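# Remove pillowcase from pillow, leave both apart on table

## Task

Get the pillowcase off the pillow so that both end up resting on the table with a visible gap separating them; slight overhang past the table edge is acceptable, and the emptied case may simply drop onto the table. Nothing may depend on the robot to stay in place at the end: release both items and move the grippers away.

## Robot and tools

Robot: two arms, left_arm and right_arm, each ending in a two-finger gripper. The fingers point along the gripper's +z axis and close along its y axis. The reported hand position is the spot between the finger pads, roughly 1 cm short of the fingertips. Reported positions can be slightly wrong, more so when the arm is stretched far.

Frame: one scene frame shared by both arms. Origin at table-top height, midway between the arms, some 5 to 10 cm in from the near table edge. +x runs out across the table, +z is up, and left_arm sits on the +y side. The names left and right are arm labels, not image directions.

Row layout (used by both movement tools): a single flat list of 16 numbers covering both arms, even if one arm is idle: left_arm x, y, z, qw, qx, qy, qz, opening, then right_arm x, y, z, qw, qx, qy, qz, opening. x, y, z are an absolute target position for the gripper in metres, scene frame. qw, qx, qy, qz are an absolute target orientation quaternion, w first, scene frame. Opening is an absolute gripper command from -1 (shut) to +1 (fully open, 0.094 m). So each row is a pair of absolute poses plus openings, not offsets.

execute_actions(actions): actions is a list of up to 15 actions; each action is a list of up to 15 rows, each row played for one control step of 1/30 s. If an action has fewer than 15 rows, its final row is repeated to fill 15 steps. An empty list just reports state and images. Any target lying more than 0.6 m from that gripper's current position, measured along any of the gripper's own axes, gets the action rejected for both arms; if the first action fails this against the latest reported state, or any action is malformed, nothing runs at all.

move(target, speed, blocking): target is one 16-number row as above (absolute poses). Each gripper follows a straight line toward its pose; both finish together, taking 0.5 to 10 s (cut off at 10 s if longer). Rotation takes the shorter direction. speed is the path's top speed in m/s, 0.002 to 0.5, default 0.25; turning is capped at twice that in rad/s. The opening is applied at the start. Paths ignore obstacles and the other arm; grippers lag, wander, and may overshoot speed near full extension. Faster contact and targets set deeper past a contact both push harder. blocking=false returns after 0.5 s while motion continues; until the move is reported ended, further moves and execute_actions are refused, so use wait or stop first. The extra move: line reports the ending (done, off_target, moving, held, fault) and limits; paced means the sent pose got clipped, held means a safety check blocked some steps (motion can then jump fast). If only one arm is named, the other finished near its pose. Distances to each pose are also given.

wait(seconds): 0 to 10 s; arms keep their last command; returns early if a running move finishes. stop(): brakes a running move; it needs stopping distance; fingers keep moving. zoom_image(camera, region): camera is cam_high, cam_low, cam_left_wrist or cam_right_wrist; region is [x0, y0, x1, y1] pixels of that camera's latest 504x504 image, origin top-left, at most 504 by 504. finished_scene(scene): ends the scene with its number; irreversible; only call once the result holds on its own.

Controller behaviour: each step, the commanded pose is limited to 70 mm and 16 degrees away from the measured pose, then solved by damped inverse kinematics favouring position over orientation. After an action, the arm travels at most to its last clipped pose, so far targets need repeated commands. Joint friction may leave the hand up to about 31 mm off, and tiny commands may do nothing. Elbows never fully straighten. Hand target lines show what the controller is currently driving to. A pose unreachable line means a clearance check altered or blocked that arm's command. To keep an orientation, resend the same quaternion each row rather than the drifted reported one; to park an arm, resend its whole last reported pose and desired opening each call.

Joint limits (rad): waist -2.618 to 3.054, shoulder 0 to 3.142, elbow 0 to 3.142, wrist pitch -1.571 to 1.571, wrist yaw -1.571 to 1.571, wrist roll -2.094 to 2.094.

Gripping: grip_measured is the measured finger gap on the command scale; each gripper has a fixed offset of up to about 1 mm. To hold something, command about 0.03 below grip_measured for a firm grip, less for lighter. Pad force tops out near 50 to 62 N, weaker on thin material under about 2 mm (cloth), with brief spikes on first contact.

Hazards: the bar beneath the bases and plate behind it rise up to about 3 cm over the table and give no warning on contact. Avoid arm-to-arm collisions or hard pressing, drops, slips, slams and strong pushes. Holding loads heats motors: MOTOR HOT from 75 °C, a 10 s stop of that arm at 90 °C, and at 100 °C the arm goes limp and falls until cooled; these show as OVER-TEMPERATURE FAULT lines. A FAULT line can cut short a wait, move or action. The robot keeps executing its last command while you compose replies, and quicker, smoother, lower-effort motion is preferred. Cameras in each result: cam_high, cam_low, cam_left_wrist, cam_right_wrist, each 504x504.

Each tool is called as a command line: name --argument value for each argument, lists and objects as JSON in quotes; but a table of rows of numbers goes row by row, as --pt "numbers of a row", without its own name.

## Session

execute_actions --actions '[]'

Scene clock: 0.00 s.
left_arm: end_effector_position=(+0.2959, +0.4112, +0.3248) grip_measured=+1.000 end_effector_quat_wxyz=(+0.394, +0.024, +0.829, +0.396) | right_arm: end_effector_position=(+0.1221, -0.4933, +0.2995) grip_measured=+1.000 end_effector_quat_wxyz=(+0.179, +0.016, +0.957, -0.227)
Joint positions: left_arm=[-0.132  0.973  1.099 -0.66  -0.864  0.405  0.094] | right_arm=[-1.281  1.174  1.49  -1.341 -0.186 -1.135  0.094]
Joint velocities: left_arm=[ 0.007 -0.012  0.007  0.066 -0.022 -0.022  0.   ] | right_arm=[-0.007 -0.012  0.007  0.007  0.037  0.007  0.   ]
Motor temperatures (°C, as the motors report them): left_arm=[22 31 27 23 22 21] | right_arm=[21 31 27 26 23 24]
Hand target (left_arm): +0.296, +0.411, +0.325; +0.394, +0.024, +0.829, +0.396
Hand target (right_arm): +0.122, -0.493, +0.300; +0.179, +0.016, +0.957, -0.227

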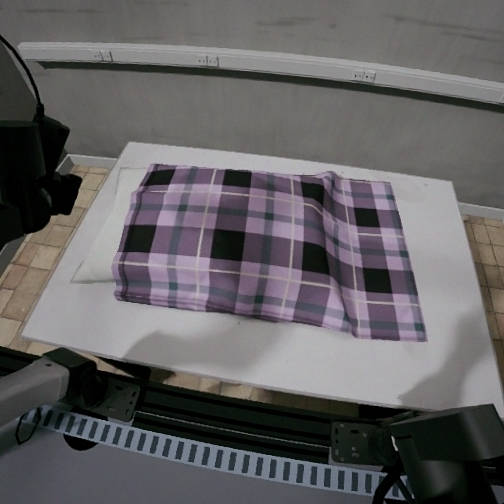

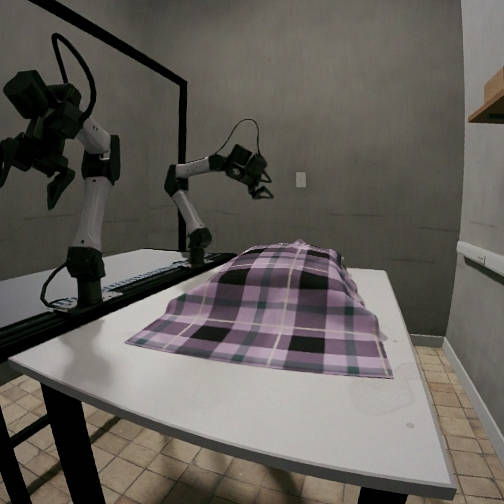

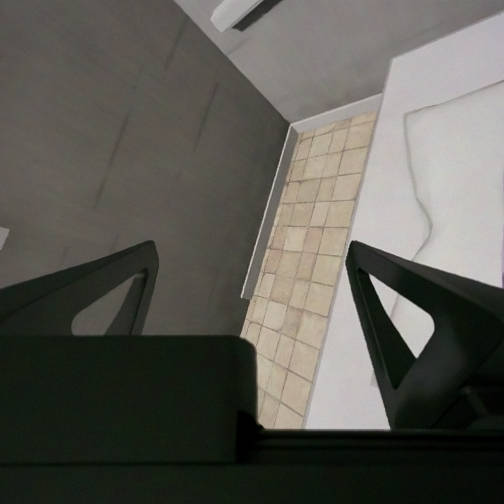

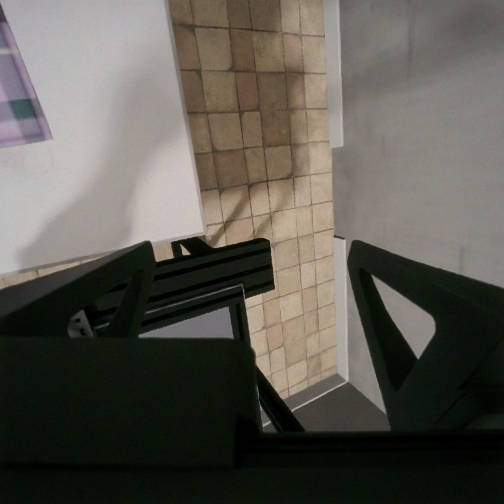

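move --target '[0.2959,0.4112,0.3248,0.394,0.024,0.829,0.396,1,0.40,-0.42,0.09,0.033,0.019,0.894,0.447,0.2]' --speed 0.25

Scene clock: 3.73 s.
left_arm: end_effector_position=(+0.2959, +0.4112, +0.3248) grip_measured=+1.000 end_effector_quat_wxyz=(+0.394, +0.024, +0.829, +0.396) | right_arm: end_effector_position=(+0.3963, -0.4214, +0.0869) grip_measured=+0.202 end_effector_quat_wxyz=(+0.115, +0.061, +0.911, +0.392)
Joint positions: left_arm=[-0.132  0.973  1.099 -0.66  -0.864  0.405  0.094] | right_arm=[-0.728  2.436  2.079 -1.572 -0.814 -0.699  0.056]
Joint velocities: left_arm=[-0.002 -0.002 -0.007 -0.007 -0.007 -0.007  0.   ] | right_arm=[-0.002 -0.002  0.007 -0.022 -0.007  0.081  0.001]
Motor temperatures (°C, as the motors report them): left_arm=[22 31 27 24 22 21] | right_arm=[21 31 28 26 23 24]
Hand target (left_arm): +0.296, +0.411, +0.325; +0.394, +0.024, +0.829, +0.396
Hand target (right_arm): +0.401, -0.422, +0.092; +0.122, +0.062, +0.909, +0.393
Off the commanded pose (left_arm): 0.000 m, 0 deg.
Off the commanded pose (right_arm): 0.005 m, 12 deg.
joint sent to its limit (right arm) — the command would take joint 4 (wrist pitch) past its lower limit, so that joint was sent only as far as its limit.
move: off_target (right_arm)

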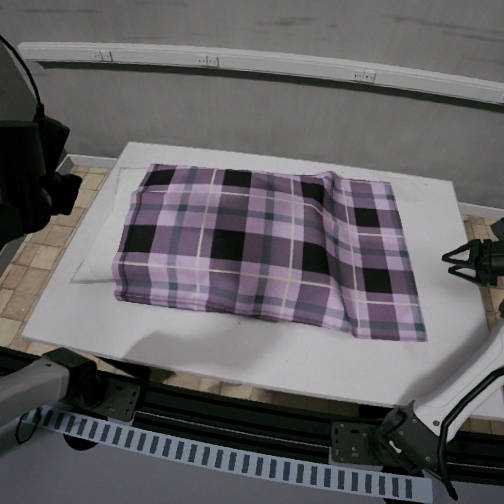

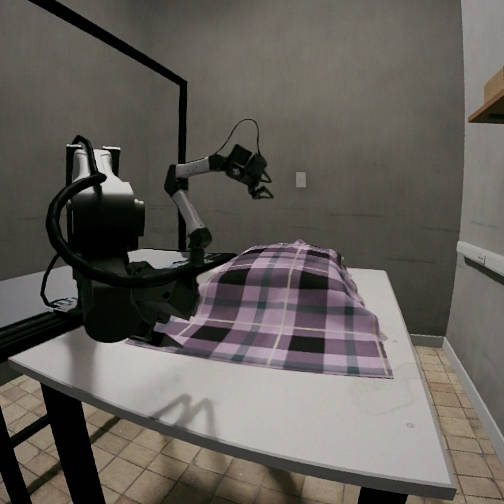

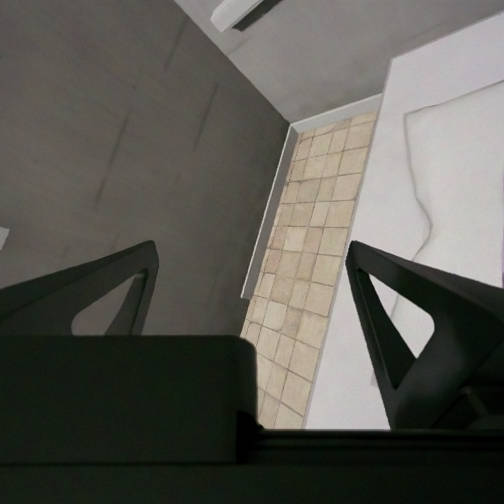

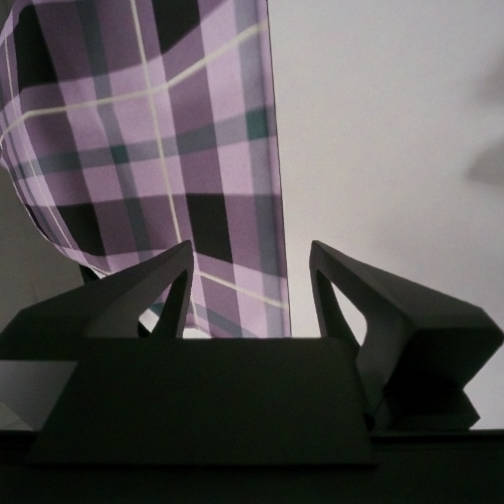

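move --target '[0.2959,0.4112,0.3248,0.394,0.024,0.829,0.396,1,0.405,-0.39,0.03,0.033,0.019,0.894,0.447,0.1]' --speed 0.1

Scene clock: 5.30 s.
left_arm: end_effector_position=(+0.2959, +0.4112, +0.3248) grip_measured=+1.000 end_effector_quat_wxyz=(+0.394, +0.024, +0.829, +0.396) | right_arm: end_effector_position=(+0.4024, -0.3933, +0.0367) grip_measured=+0.102 end_effector_quat_wxyz=(+0.063, +0.043, +0.901, +0.427)
Joint positions: left_arm=[-0.132  0.973  1.099 -0.66  -0.864  0.405  0.094] | right_arm=[-0.661  2.58   2.106 -1.578 -0.82  -0.728  0.052]
Joint velocities: left_arm=[-0.017 -0.007 -0.002  0.022 -0.051  0.022  0.   ] | right_arm=[ 0.007 -0.017  0.007 -0.007 -0.051 -0.051  0.   ]
Motor temperatures (°C, as the motors report them): left_arm=[22 31 28 24 22 21] | right_arm=[21 32 28 26 23 24]
Hand target (left_arm): +0.296, +0.411, +0.325; +0.394, +0.024, +0.829, +0.396
Hand target (right_arm): +0.405, -0.390, +0.030; +0.061, +0.034, +0.901, +0.428
Off the commanded pose (left_arm): 0.000 m, 0 deg.
Off the commanded pose (right_arm): 0.008 m, 5 deg.
joint sent to its limit (right arm) — the command would take joint 4 (wrist pitch) past its lower limit, so that joint was sent only as far as its limit.
move: off_target (right_arm)

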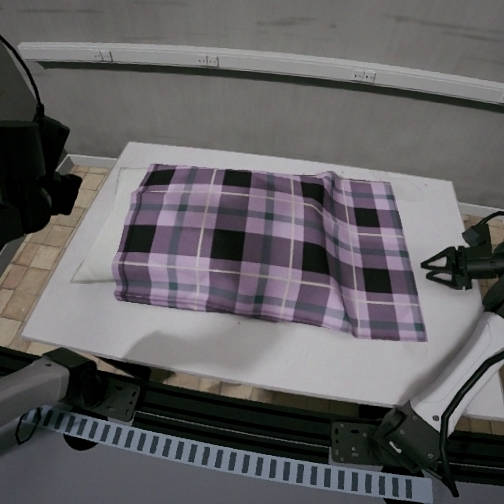

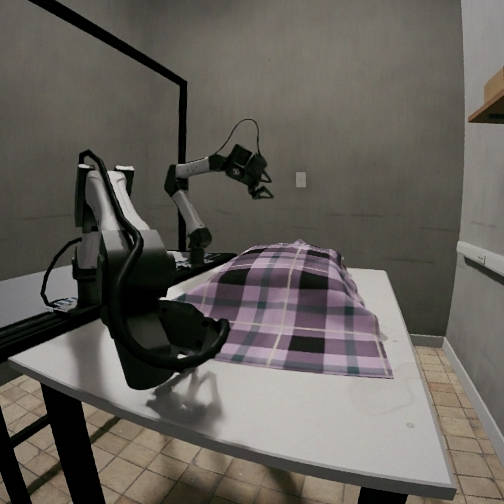

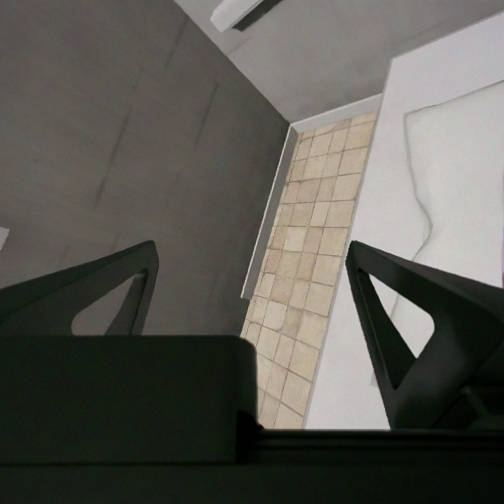

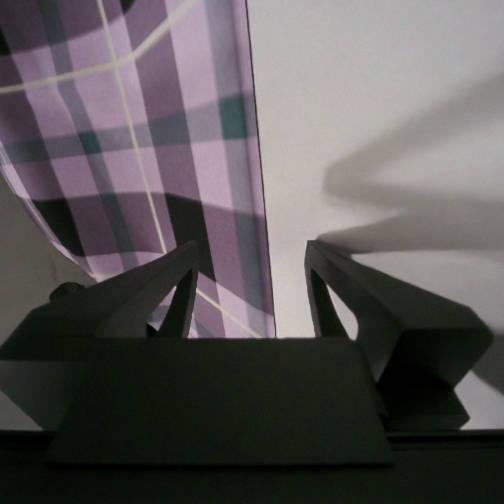

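move --target '[0.2959,0.4112,0.3248,0.394,0.024,0.829,0.396,1,0.405,-0.385,0.018,0.033,0.019,0.894,0.447,0.1]' --speed 0.05

move --target '[0.2959,0.4112,0.3248,0.394,0.024,0.829,0.396,1,0.405,-0.345,0.022,0.033,0.019,0.894,0.447,0.1]' --speed 0.04

Scene clock: 6.67 s.
left_arm: end_effector_position=(+0.2959, +0.4112, +0.3248) grip_measured=+1.000 end_effector_quat_wxyz=(+0.394, +0.024, +0.829, +0.396) | right_arm: end_effector_position=(+0.4051, -0.3925, +0.0362) grip_measured=+0.101 end_effector_quat_wxyz=(+0.068, +0.042, +0.899, +0.431)
Joint positions: left_arm=[-0.132  0.973  1.099 -0.66  -0.864  0.405  0.094] | right_arm=[-0.659  2.588  2.115 -1.578 -0.834 -0.733  0.052]
Joint velocities: left_arm=[ 0.002 -0.007  0.002  0.022  0.081 -0.022  0.   ] | right_arm=[-0.002 -0.007  0.002  0.007 -0.022 -0.007 -0.001]
Motor temperatures (°C, as the motors report them): left_arm=[22 31 28 25 22 21] | right_arm=[21 33 28 26 23 24]
Hand target (left_arm): +0.296, +0.411, +0.325; +0.394, +0.024, +0.829, +0.396
Hand target (right_arm): +0.404, -0.385, +0.018; +0.051, +0.029, +0.899, +0.435
Off the commanded pose (left_arm): 0.000 m, 0 deg.
Off the commanded pose (right_arm): 0.020 m, 5 deg.
joint sent to its limit (right arm) — the command would take joint 4 (wrist pitch) past its lower limit, so that joint was sent only as far as its limit.
move: off_target (right_arm)

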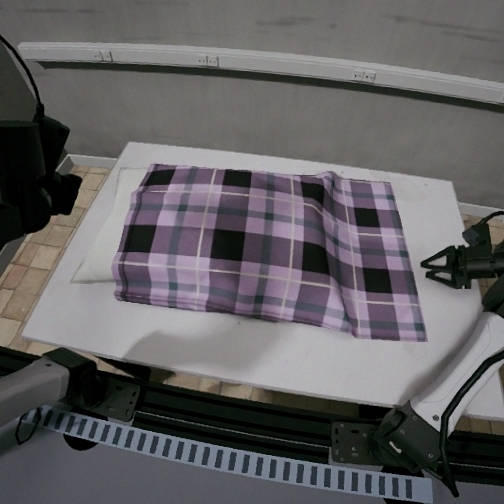

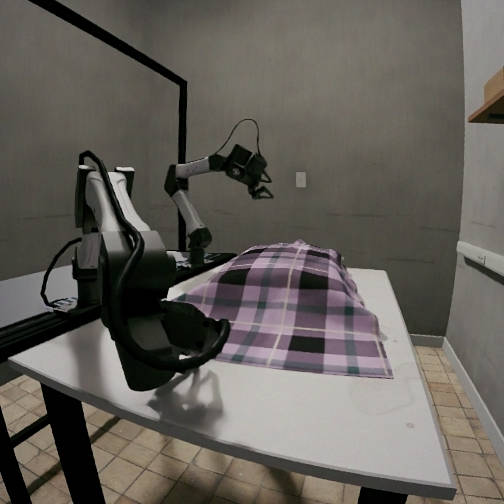

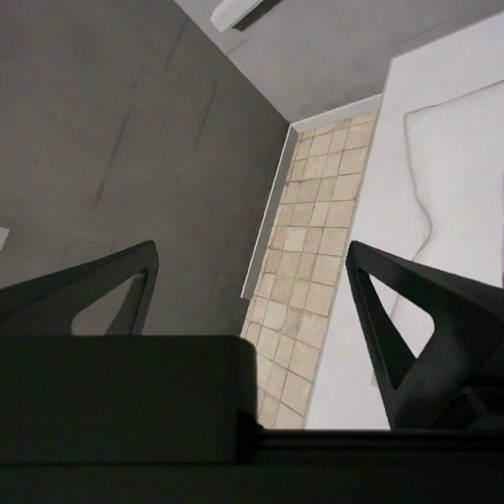

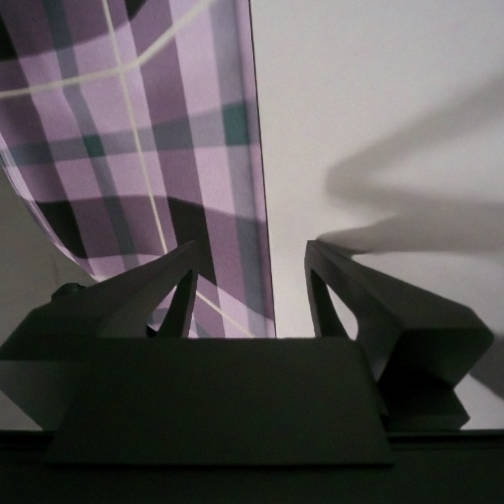

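Scene clock: 8.20 s.
left_arm: end_effector_position=(+0.2959, +0.4112, +0.3248) grip_measured=+1.000 end_effector_quat_wxyz=(+0.394, +0.024, +0.829, +0.396) | right_arm: end_effector_position=(+0.4074, -0.3508, +0.0366) grip_measured=+0.101 end_effector_quat_wxyz=(+0.044, +0.028, +0.887, +0.458)
Joint positions: left_arm=[-0.132  0.973  1.099 -0.66  -0.864  0.405  0.094] | right_arm=[-0.58   2.569  2.047 -1.573 -0.878 -0.719  0.052]
Joint velocities: left_arm=[ 0.012  0.007 -0.002 -0.037 -0.037 -0.051  0.   ] | right_arm=[-0.007  0.007  0.007 -0.037  0.007 -0.037  0.   ]
Motor temperatures (°C, as the motors report them): left_arm=[22 31 28 25 22 21] | right_arm=[21 34 28 26 23 24]
Hand target (left_arm): +0.296, +0.411, +0.325; +0.394, +0.024, +0.829, +0.396
Hand target (right_arm): +0.405, -0.345, +0.022; +0.032, +0.019, +0.893, +0.448
Off the commanded pose (left_arm): 0.000 m, 0 deg.
Off the commanded pose (right_arm): 0.016 m, 2 deg.
move: off_target (right_arm)

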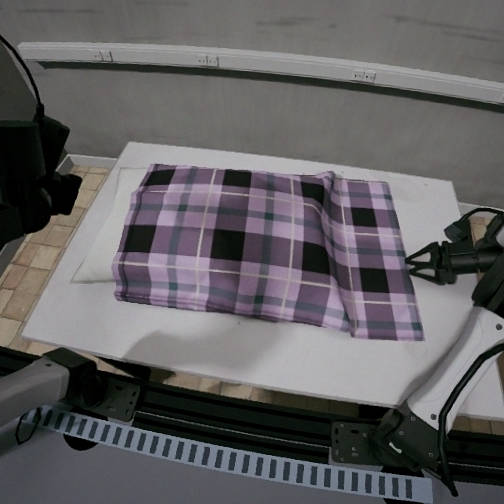

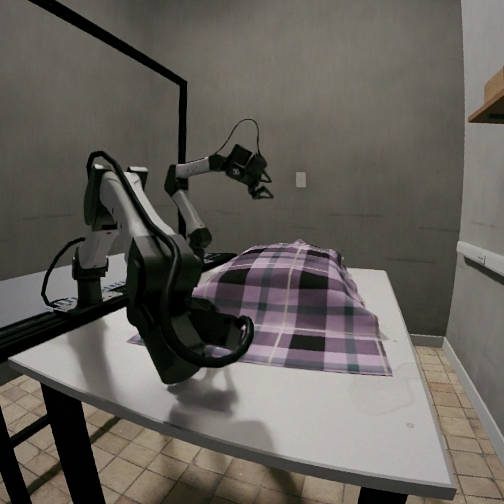

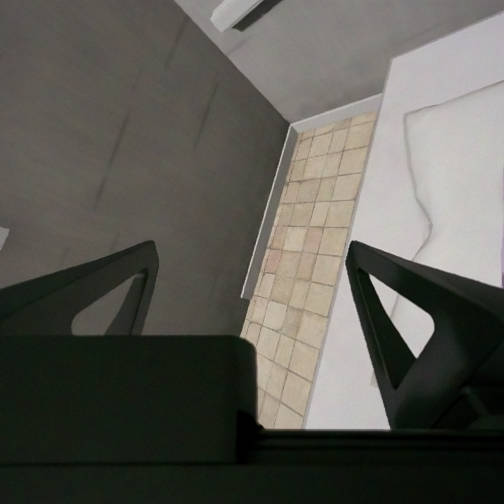

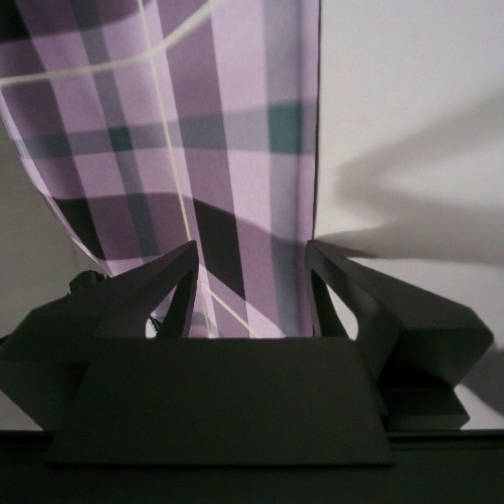

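move --target '[0.2959,0.4112,0.3248,0.394,0.024,0.829,0.396,1,0.405,-0.315,0.024,0.033,0.019,0.894,0.447,0.1]' --speed 0.03

Scene clock: 9.93 s.
left_arm: end_effector_position=(+0.2959, +0.4112, +0.3248) grip_measured=+1.000 end_effector_quat_wxyz=(+0.394, +0.024, +0.829, +0.396) | right_arm: end_effector_position=(+0.4069, -0.3201, +0.0365) grip_measured=+0.101 end_effector_quat_wxyz=(+0.039, +0.027, +0.888, +0.458)
Joint positions: left_arm=[-0.132  0.973  1.099 -0.66  -0.864  0.405  0.094] | right_arm=[-0.518  2.487  1.902 -1.454 -0.903 -0.639  0.052]
Joint velocities: left_arm=[ 0.012 -0.002  0.027 -0.007  0.037 -0.007  0.   ] | right_arm=[ 0.012 -0.012  0.002  0.022 -0.022  0.066 -0.   ]
Motor temperatures (°C, as the motors report them): left_arm=[22 30 28 25 22 21] | right_arm=[21 35 28 26 23 24]
Hand target (left_arm): +0.296, +0.411, +0.325; +0.394, +0.024, +0.829, +0.396
Hand target (right_arm): +0.405, -0.315, +0.024; +0.032, +0.018, +0.893, +0.448
Off the commanded pose (left_arm): 0.000 m, 0 deg.
Off the commanded pose (right_arm): 0.014 m, 2 deg.
move: off_target (right_arm)

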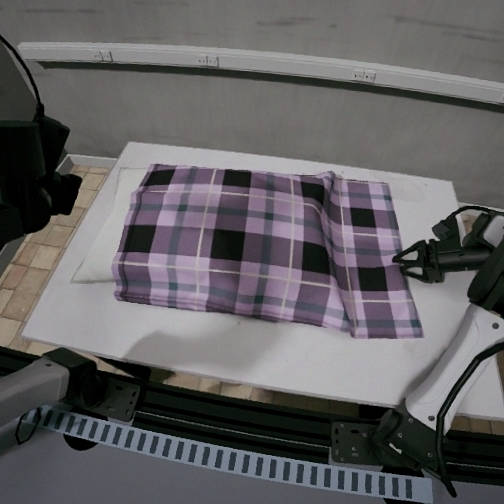

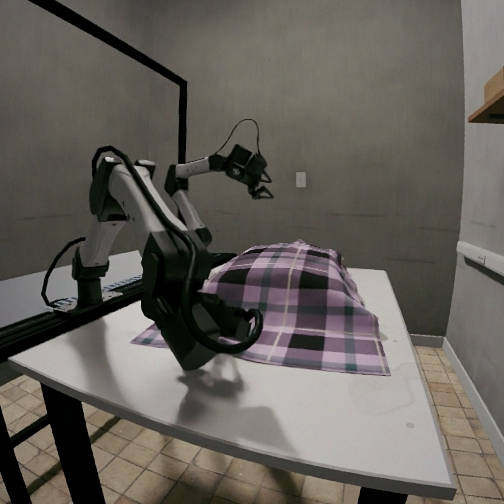

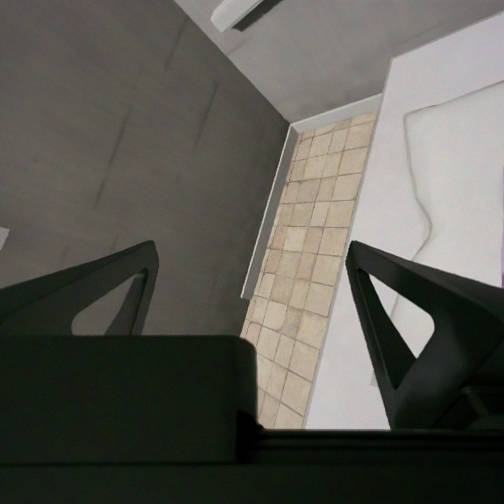

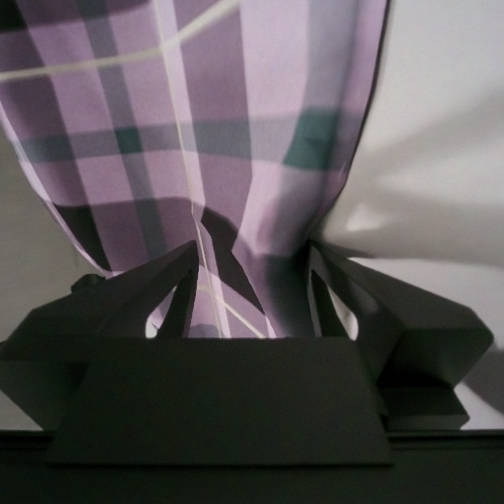

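execute_actions --actions '[[[0.2959,0.4112,0.3248,0.394,0.024,0.829,0.396,1,0.405,-0.318,0.020,0.033,0.019,0.894,0.447,-0.2]],[[0.2959,0.4112,0.3248,0.394,0.024,0.829,0.396,1,0.405,-0.321,0.015,0.033,0.019,0.894,0.447,-0.5]],[[0.2959,0.4112,0.3248,0.394,0.024,0.829,0.396,1,0.405,-0.324,0.010,0.033,0.019,0.894,0.447,-0.8]],[[0.2959,0.4112,0.3248,0.394,0.024,0.829,0.396,1,0.405,-0.325,0.010,0.033,0.019,0.894,0.447,-1]]]'

Scene clock: 12.23 s.
left_arm: end_effector_position=(+0.2959, +0.4112, +0.3248) grip_measured=+1.000 end_effector_quat_wxyz=(+0.394, +0.024, +0.829, +0.396) | right_arm: end_effector_position=(+0.4070, -0.3209, +0.0180) grip_measured=-0.964 end_effector_quat_wxyz=(+0.036, +0.021, +0.890, +0.454)
Joint positions: left_arm=[-0.132  0.973  1.099 -0.66  -0.864  0.405  0.094] | right_arm=[-0.515  2.521  1.896 -1.414 -0.889 -0.645  0.002]
Joint velocities: left_arm=[-0.017 -0.002  0.002 -0.037 -0.022 -0.095  0.   ] | right_arm=[ 0.002  0.017 -0.007  0.037  0.066  0.037 -0.   ]
Motor temperatures (°C, as the motors report them): left_arm=[22 30 29 26 22 21] | right_arm=[21 36 28 26 23 24]
Hand target (left_arm): +0.296, +0.411, +0.325; +0.394, +0.024, +0.829, +0.396
Hand target (right_arm): +0.405, -0.325, +0.010; +0.033, +0.019, +0.894, +0.447
Off the commanded pose (left_arm): 0.000 m, 0 deg.
Off the commanded pose (right_arm): 0.009 m, 1 deg.

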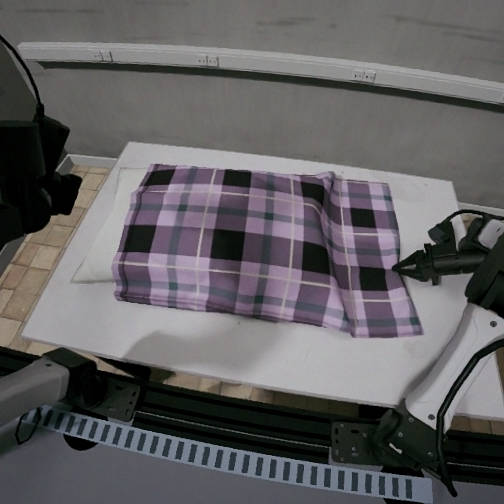

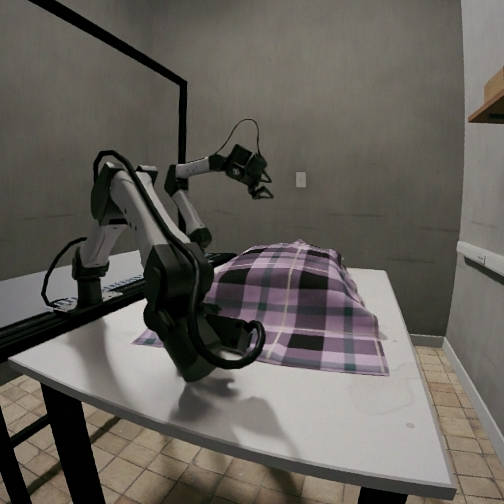

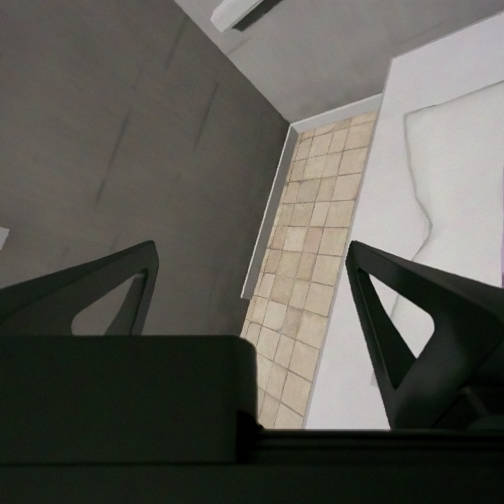

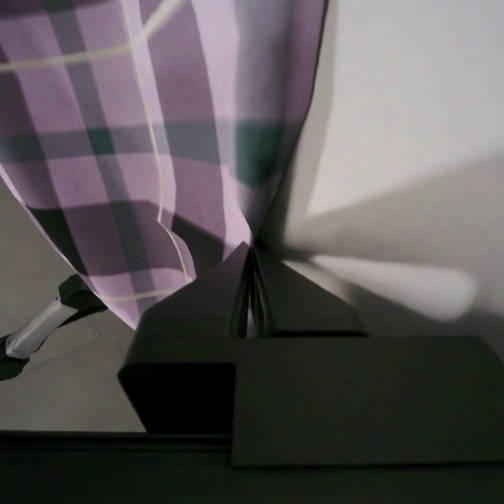

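move --target '[0.2959,0.4112,0.3248,0.394,0.024,0.829,0.396,1,0.39,-0.32,0.30,0.145,0.215,0.801,0.540,-1]' --speed 0.12

move --target '[0.2959,0.4112,0.3248,0.394,0.024,0.829,0.396,1,0.39,-0.42,0.43,0.449,0.519,0.597,0.417,-1]' --speed 0.12

Scene clock: 18.13 s.
left_arm: end_effector_position=(+0.2959, +0.4112, +0.3248) grip_measured=+1.000 end_effector_quat_wxyz=(+0.394, +0.024, +0.829, +0.396) | right_arm: end_effector_position=(+0.3870, -0.3151, +0.2799) grip_measured=-0.964 end_effector_quat_wxyz=(+0.145, +0.230, +0.810, +0.520)
Joint positions: left_arm=[-0.132  0.973  1.099 -0.66  -0.864  0.405  0.094] | right_arm=[-0.617  1.919  1.88  -1.571 -1.17  -0.034  0.002]
Joint velocities: left_arm=[-0.017 -0.022  0.022  0.037  0.022  0.007  0.   ] | right_arm=[ 0.012 -0.002 -0.012 -0.022 -0.007  0.051 -0.   ]
Motor temperatures (°C, as the motors report them): left_arm=[22 30 29 27 22 21] | right_arm=[21 39 29 26 23 24]
Hand target (left_arm): +0.296, +0.411, +0.325; +0.394, +0.024, +0.829, +0.396
Hand target (right_arm): +0.386, -0.318, +0.300; +0.168, +0.228, +0.798, +0.532
Off the commanded pose (left_arm): 0.000 m, 0 deg.
Off the commanded pose (right_arm): 0.021 m, 3 deg.
joint sent to its limit (right arm) — the command would take joint 4 (wrist pitch) past its lower limit, so that joint was sent only as far as its limit.
move: off_target (right_arm)

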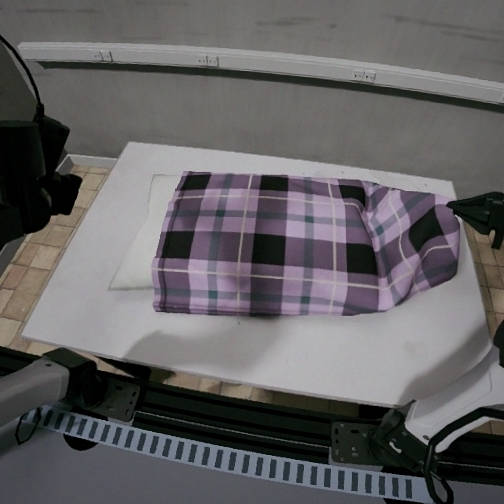

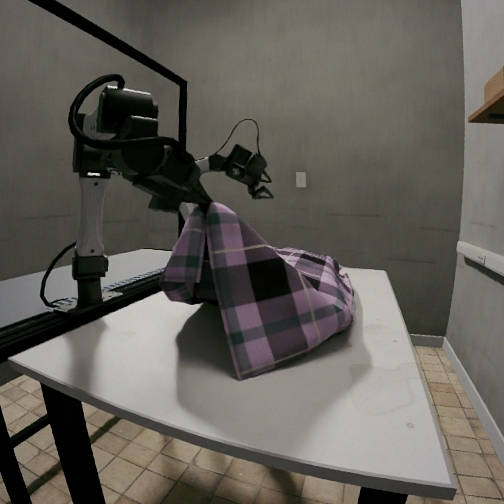

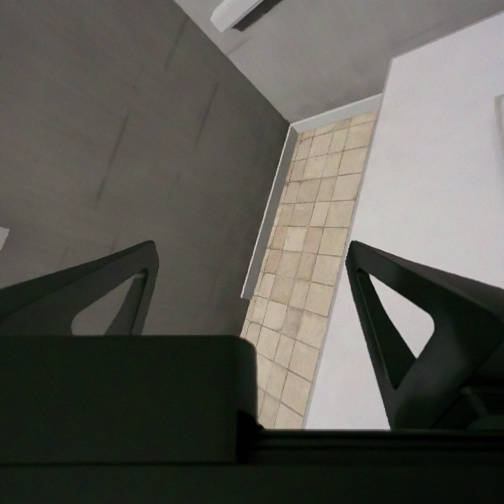

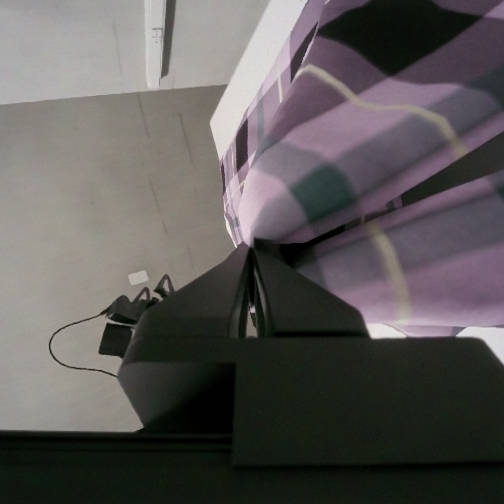

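Scene clock: 22.60 s.
left_arm: end_effector_position=(+0.2959, +0.4112, +0.3248) grip_measured=+1.000 end_effector_quat_wxyz=(+0.394, +0.024, +0.829, +0.396) | right_arm: end_effector_position=(+0.3880, -0.4162, +0.3928) grip_measured=-0.964 end_effector_quat_wxyz=(+0.394, +0.549, +0.611, +0.411)
Joint positions: left_arm=[-0.132  0.973  1.099 -0.66  -0.864  0.405  0.094] | right_arm=[-0.716  1.418  1.574 -0.609 -0.694  1.264  0.002]
Joint velocities: left_arm=[ 0.012  0.012 -0.002  0.022  0.007 -0.066  0.   ] | right_arm=[-0.002  0.027  0.022 -0.037 -0.066 -0.022 -0.001]
Motor temperatures (°C, as the motors report them): left_arm=[22 30 30 27 22 21] | right_arm=[21 39 29 28 23 24]
Hand target (left_arm): +0.296, +0.411, +0.325; +0.394, +0.024, +0.829, +0.396
Hand target (right_arm): +0.386, -0.416, +0.429; +0.447, +0.517, +0.602, +0.412
Off the commanded pose (left_arm): 0.000 m, 0 deg.
Off the commanded pose (right_arm): 0.037 m, 7 deg.
move: off_target (right_arm)

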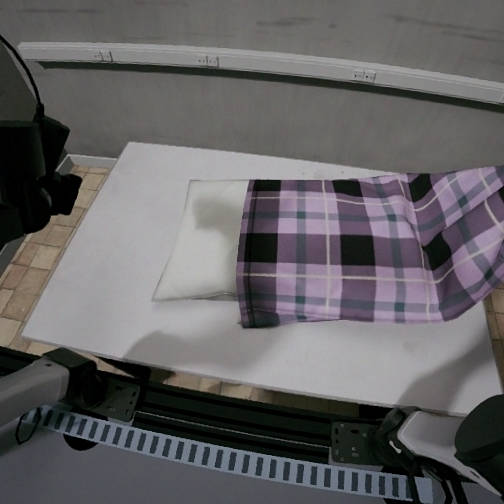

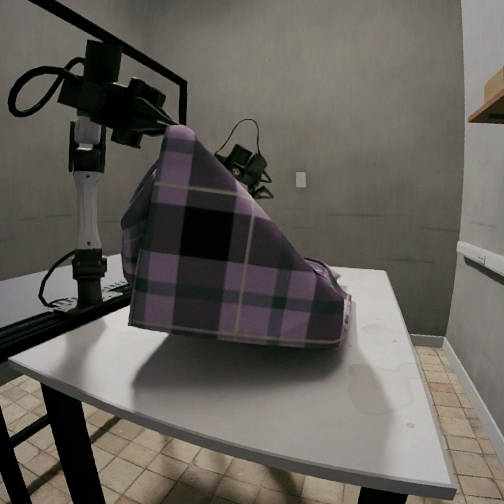

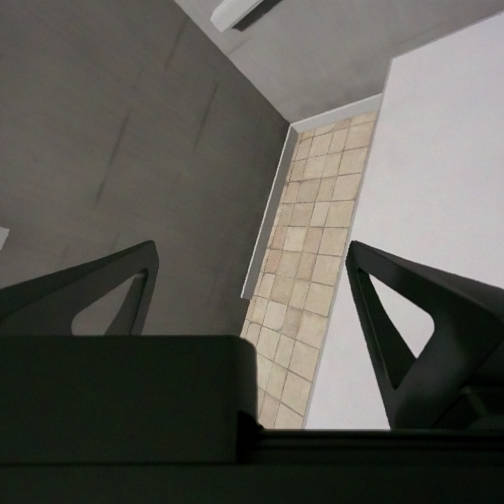

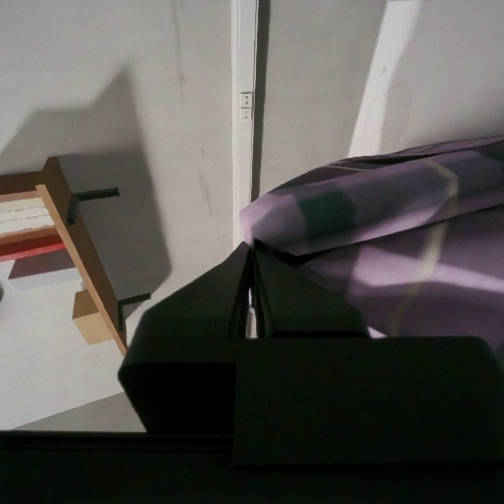

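move --target '[0.42,0.14,0.16,0.257,0.15,0.955,-0.04,0.2,0.386,-0.416,0.429,0.449,0.519,0.597,0.417,-1]' --speed 0.25

Scene clock: 25.57 s.
left_arm: end_effector_position=(+0.4086, +0.1499, +0.1505) grip_measured=+0.203 end_effector_quat_wxyz=(+0.239, +0.144, +0.960, -0.024) | right_arm: end_effector_position=(+0.3860, -0.4151, +0.4016) grip_measured=-0.964 end_effector_quat_wxyz=(+0.405, +0.547, +0.605, +0.414)
Joint positions: left_arm=[-0.414  1.765  1.484 -0.8   -0.141 -0.112  0.056] | right_arm=[-0.716  1.403  1.574 -0.591 -0.689  1.283  0.002]
Joint velocities: left_arm=[-0.012 -0.007 -0.022 -0.066  0.007  0.022  0.   ] | right_arm=[-0.002 -0.012  0.002 -0.037  0.037 -0.037 -0.   ]
Motor temperatures (°C, as the motors report them): left_arm=[22 30 31 28 22 21] | right_arm=[21 39 30 29 23 24]
Hand target (left_arm): +0.413, +0.140, +0.157; +0.250, +0.146, +0.956, -0.036
Hand target (right_arm): +0.384, -0.415, +0.429; +0.448, +0.519, +0.597, +0.416
Off the commanded pose (left_arm): 0.018 m, 3 deg.
Off the commanded pose (right_arm): 0.027 m, 6 deg.
move: off_target (left_arm, right_arm)

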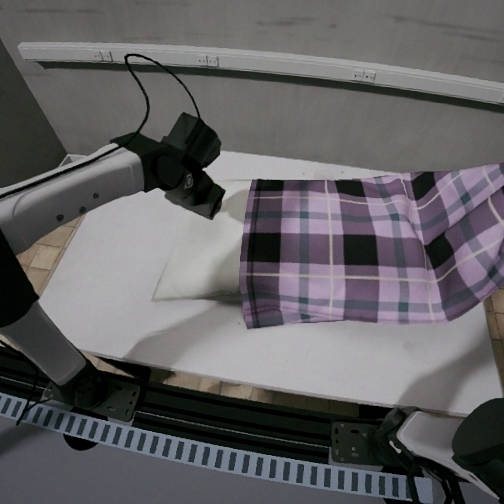

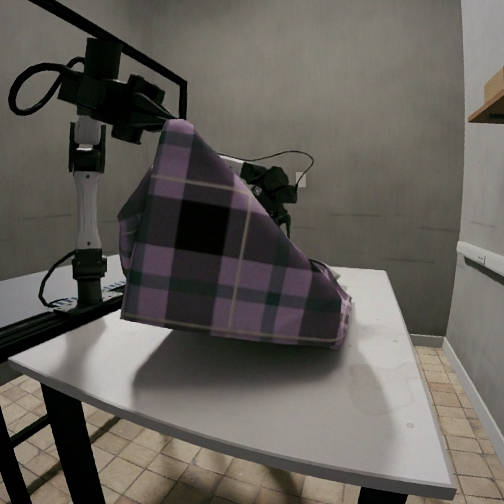

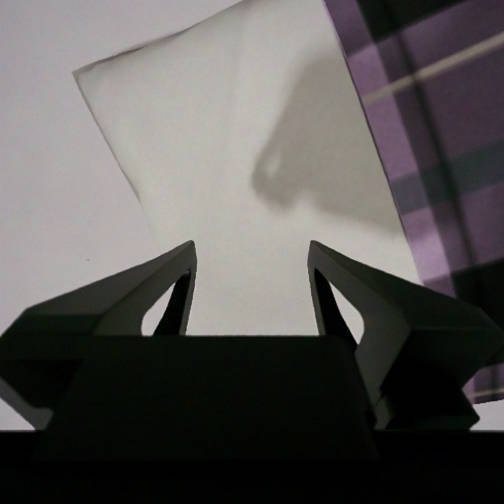

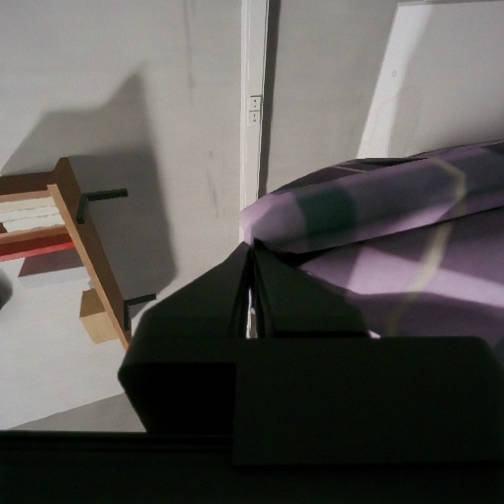

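move --target '[0.45,0.14,0.04,0.257,0.15,0.955,-0.04,0.2,0.386,-0.416,0.429,0.449,0.519,0.597,0.417,-1]' --speed 0.1

Scene clock: 28.03 s.
left_arm: end_effector_position=(+0.4629, +0.1334, +0.0793) grip_measured=+0.203 end_effector_quat_wxyz=(+0.305, +0.141, +0.940, -0.057) | right_arm: end_effector_position=(+0.3865, -0.4157, +0.4028) grip_measured=-0.964 end_effector_quat_wxyz=(+0.407, +0.545, +0.604, +0.414)
Joint positions: left_arm=[-0.37   1.927  1.329 -0.329 -0.088 -0.069  0.056] | right_arm=[-0.716  1.403  1.574 -0.585 -0.688  1.283  0.002]
Joint velocities: left_arm=[-0.007  0.012  0.007  0.007  0.066  0.022  0.   ] | right_arm=[ 0.007 -0.007  0.002  0.022 -0.051 -0.051  0.001]
Motor temperatures (°C, as the motors report them): left_arm=[22 31 31 27 22 21] | right_arm=[21 39 30 30 23 24]
Hand target (left_arm): +0.446, +0.142, +0.042; +0.257, +0.150, +0.954, -0.041
Hand target (right_arm): +0.384, -0.415, +0.429; +0.448, +0.519, +0.597, +0.416
Off the commanded pose (left_arm): 0.042 m, 6 deg.
Off the commanded pose (right_arm): 0.026 m, 6 deg.
move: off_target (left_arm, right_arm)

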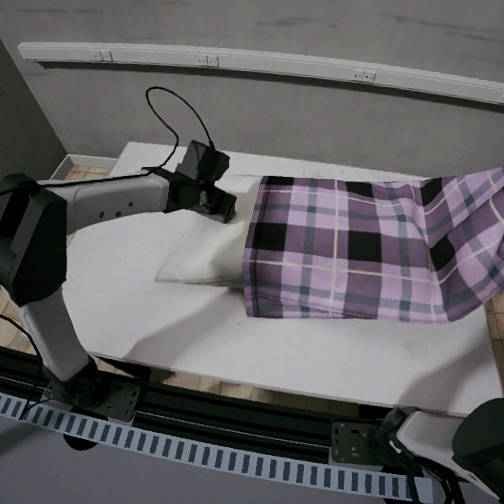

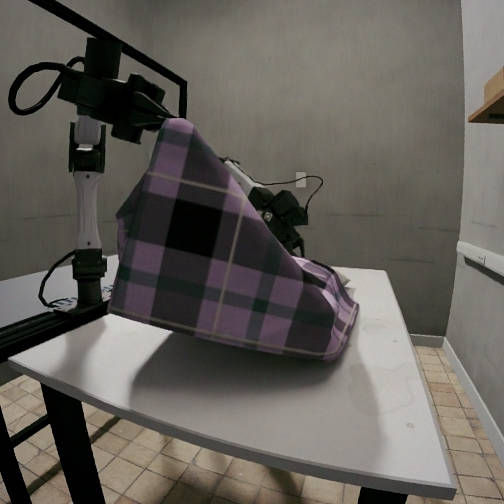

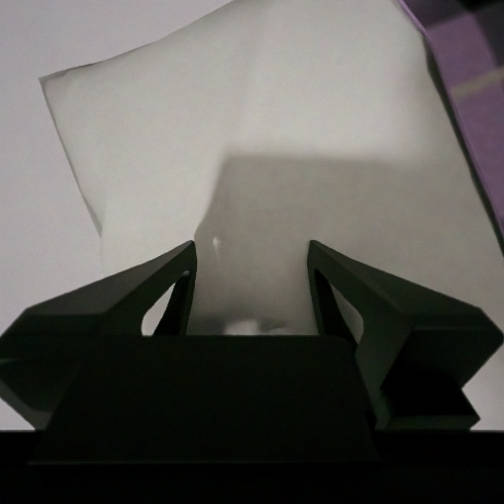

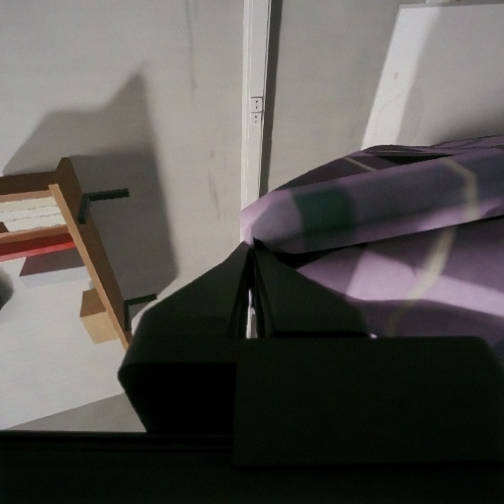

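move --target '[0.45,0.26,0.045,0.257,0.15,0.955,-0.04,0.2,0.386,-0.50,0.43,0.449,0.519,0.597,0.417,-1]' --speed 0.06

Scene clock: 31.20 s.
left_arm: end_effector_position=(+0.4569, +0.2615, +0.0456) grip_measured=+0.203 end_effector_quat_wxyz=(+0.261, +0.141, +0.954, -0.037) | right_arm: end_effector_position=(+0.3859, -0.4922, +0.4072) grip_measured=-0.964 end_effector_quat_wxyz=(+0.414, +0.546, +0.597, +0.419)
Joint positions: left_arm=[-0.058  1.884  1.204 -0.339  0.055  0.19   0.056] | right_arm=[-0.902  1.599  1.765 -0.628 -0.854  1.201  0.002]
Joint velocities: left_arm=[-0.002  0.002 -0.012 -0.037  0.066  0.051 -0.001] | right_arm=[-0.012  0.007  0.017  0.051  0.007 -0.007  0.001]
Motor temperatures (°C, as the motors report them): left_arm=[22 32 31 27 22 21] | right_arm=[21 39 31 31 23 24]
Hand target (left_arm): +0.450, +0.259, +0.046; +0.257, +0.148, +0.954, -0.042
Hand target (right_arm): +0.385, -0.498, +0.430; +0.449, +0.519, +0.598, +0.415
Off the commanded pose (left_arm): 0.007 m, 1 deg.
Off the commanded pose (right_arm): 0.024 m, 5 deg.
move: off_target (right_arm)

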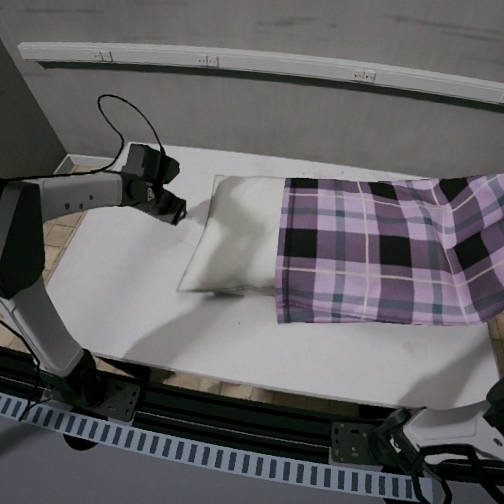

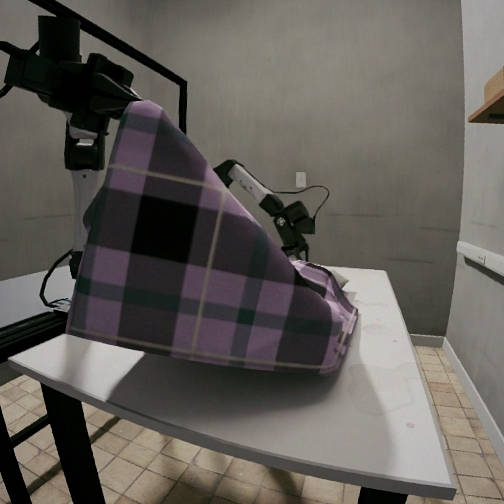

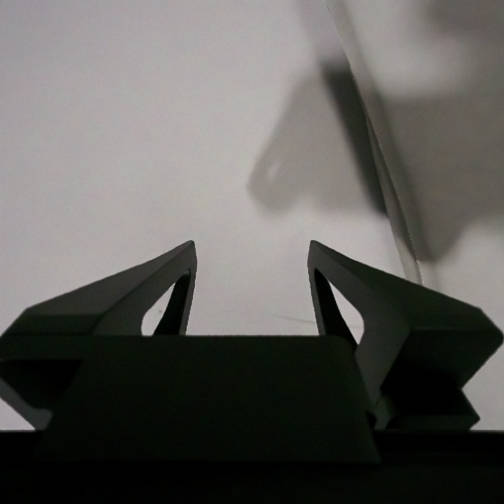

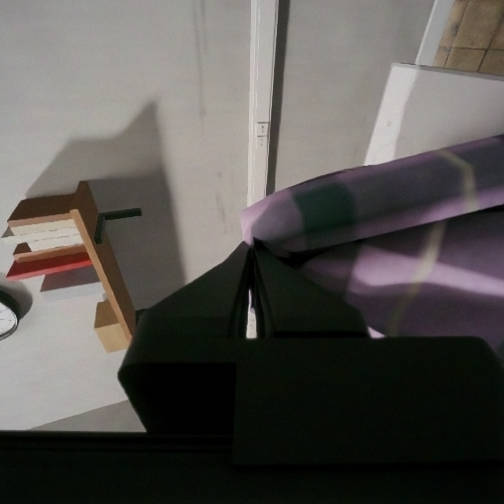

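execute_actions --actions '[]'

Scene clock: 32.10 s.
left_arm: end_effector_position=(+0.4569, +0.2612, +0.0457) grip_measured=+0.203 end_effector_quat_wxyz=(+0.261, +0.143, +0.954, -0.037) | right_arm: end_effector_position=(+0.3859, -0.4920, +0.4076) grip_measured=-0.964 end_effector_quat_wxyz=(+0.414, +0.545, +0.597, +0.419)
Joint positions: left_arm=[-0.058  1.884  1.204 -0.339  0.058  0.193  0.056] | right_arm=[-0.902  1.599  1.766 -0.628 -0.855  1.201  0.002]
Joint velocities: left_arm=[-0.007  0.007  0.012 -0.007  0.037 -0.081  0.001] | right_arm=[-0.012 -0.002 -0.012 -0.022 -0.007 -0.022  0.001]
Motor temperatures (°C, as the motors report them): left_arm=[22 32 31 27 22 21] | right_arm=[21 39 32 32 23 24]
Hand target (left_arm): +0.450, +0.259, +0.046; +0.258, +0.148, +0.954, -0.042
Hand target (right_arm): +0.385, -0.498, +0.430; +0.449, +0.519, +0.598, +0.415
Off the commanded pose (left_arm): 0.007 m, 1 deg.
Off the commanded pose (right_arm): 0.024 m, 5 deg.

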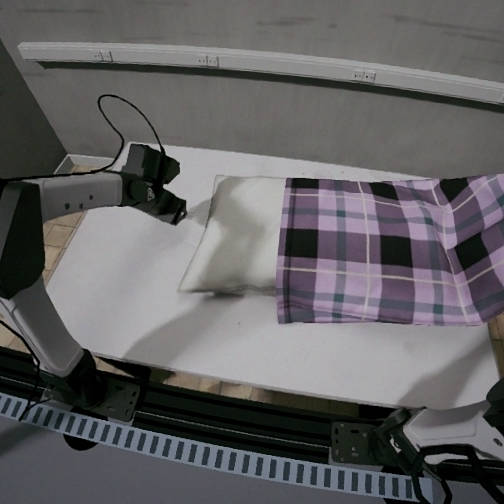

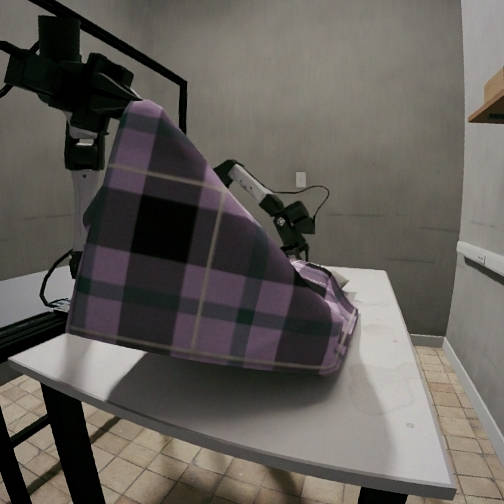

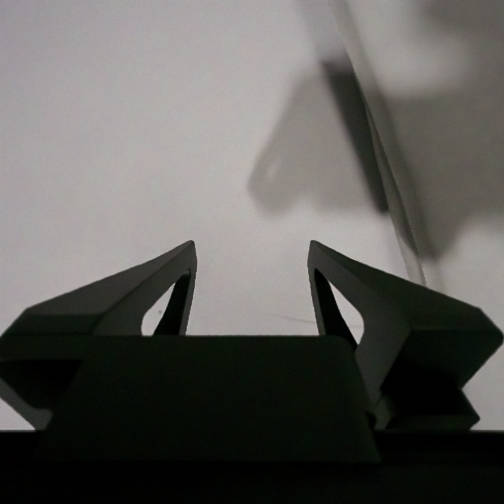

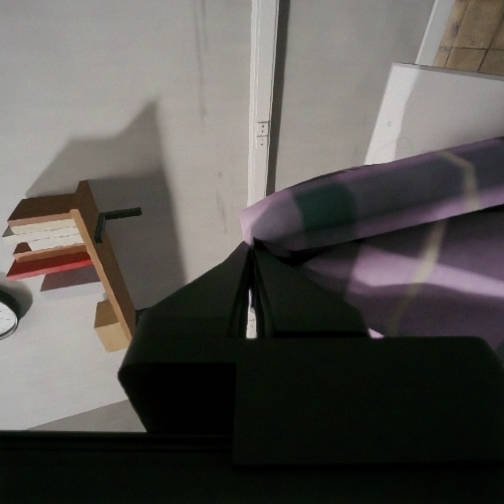

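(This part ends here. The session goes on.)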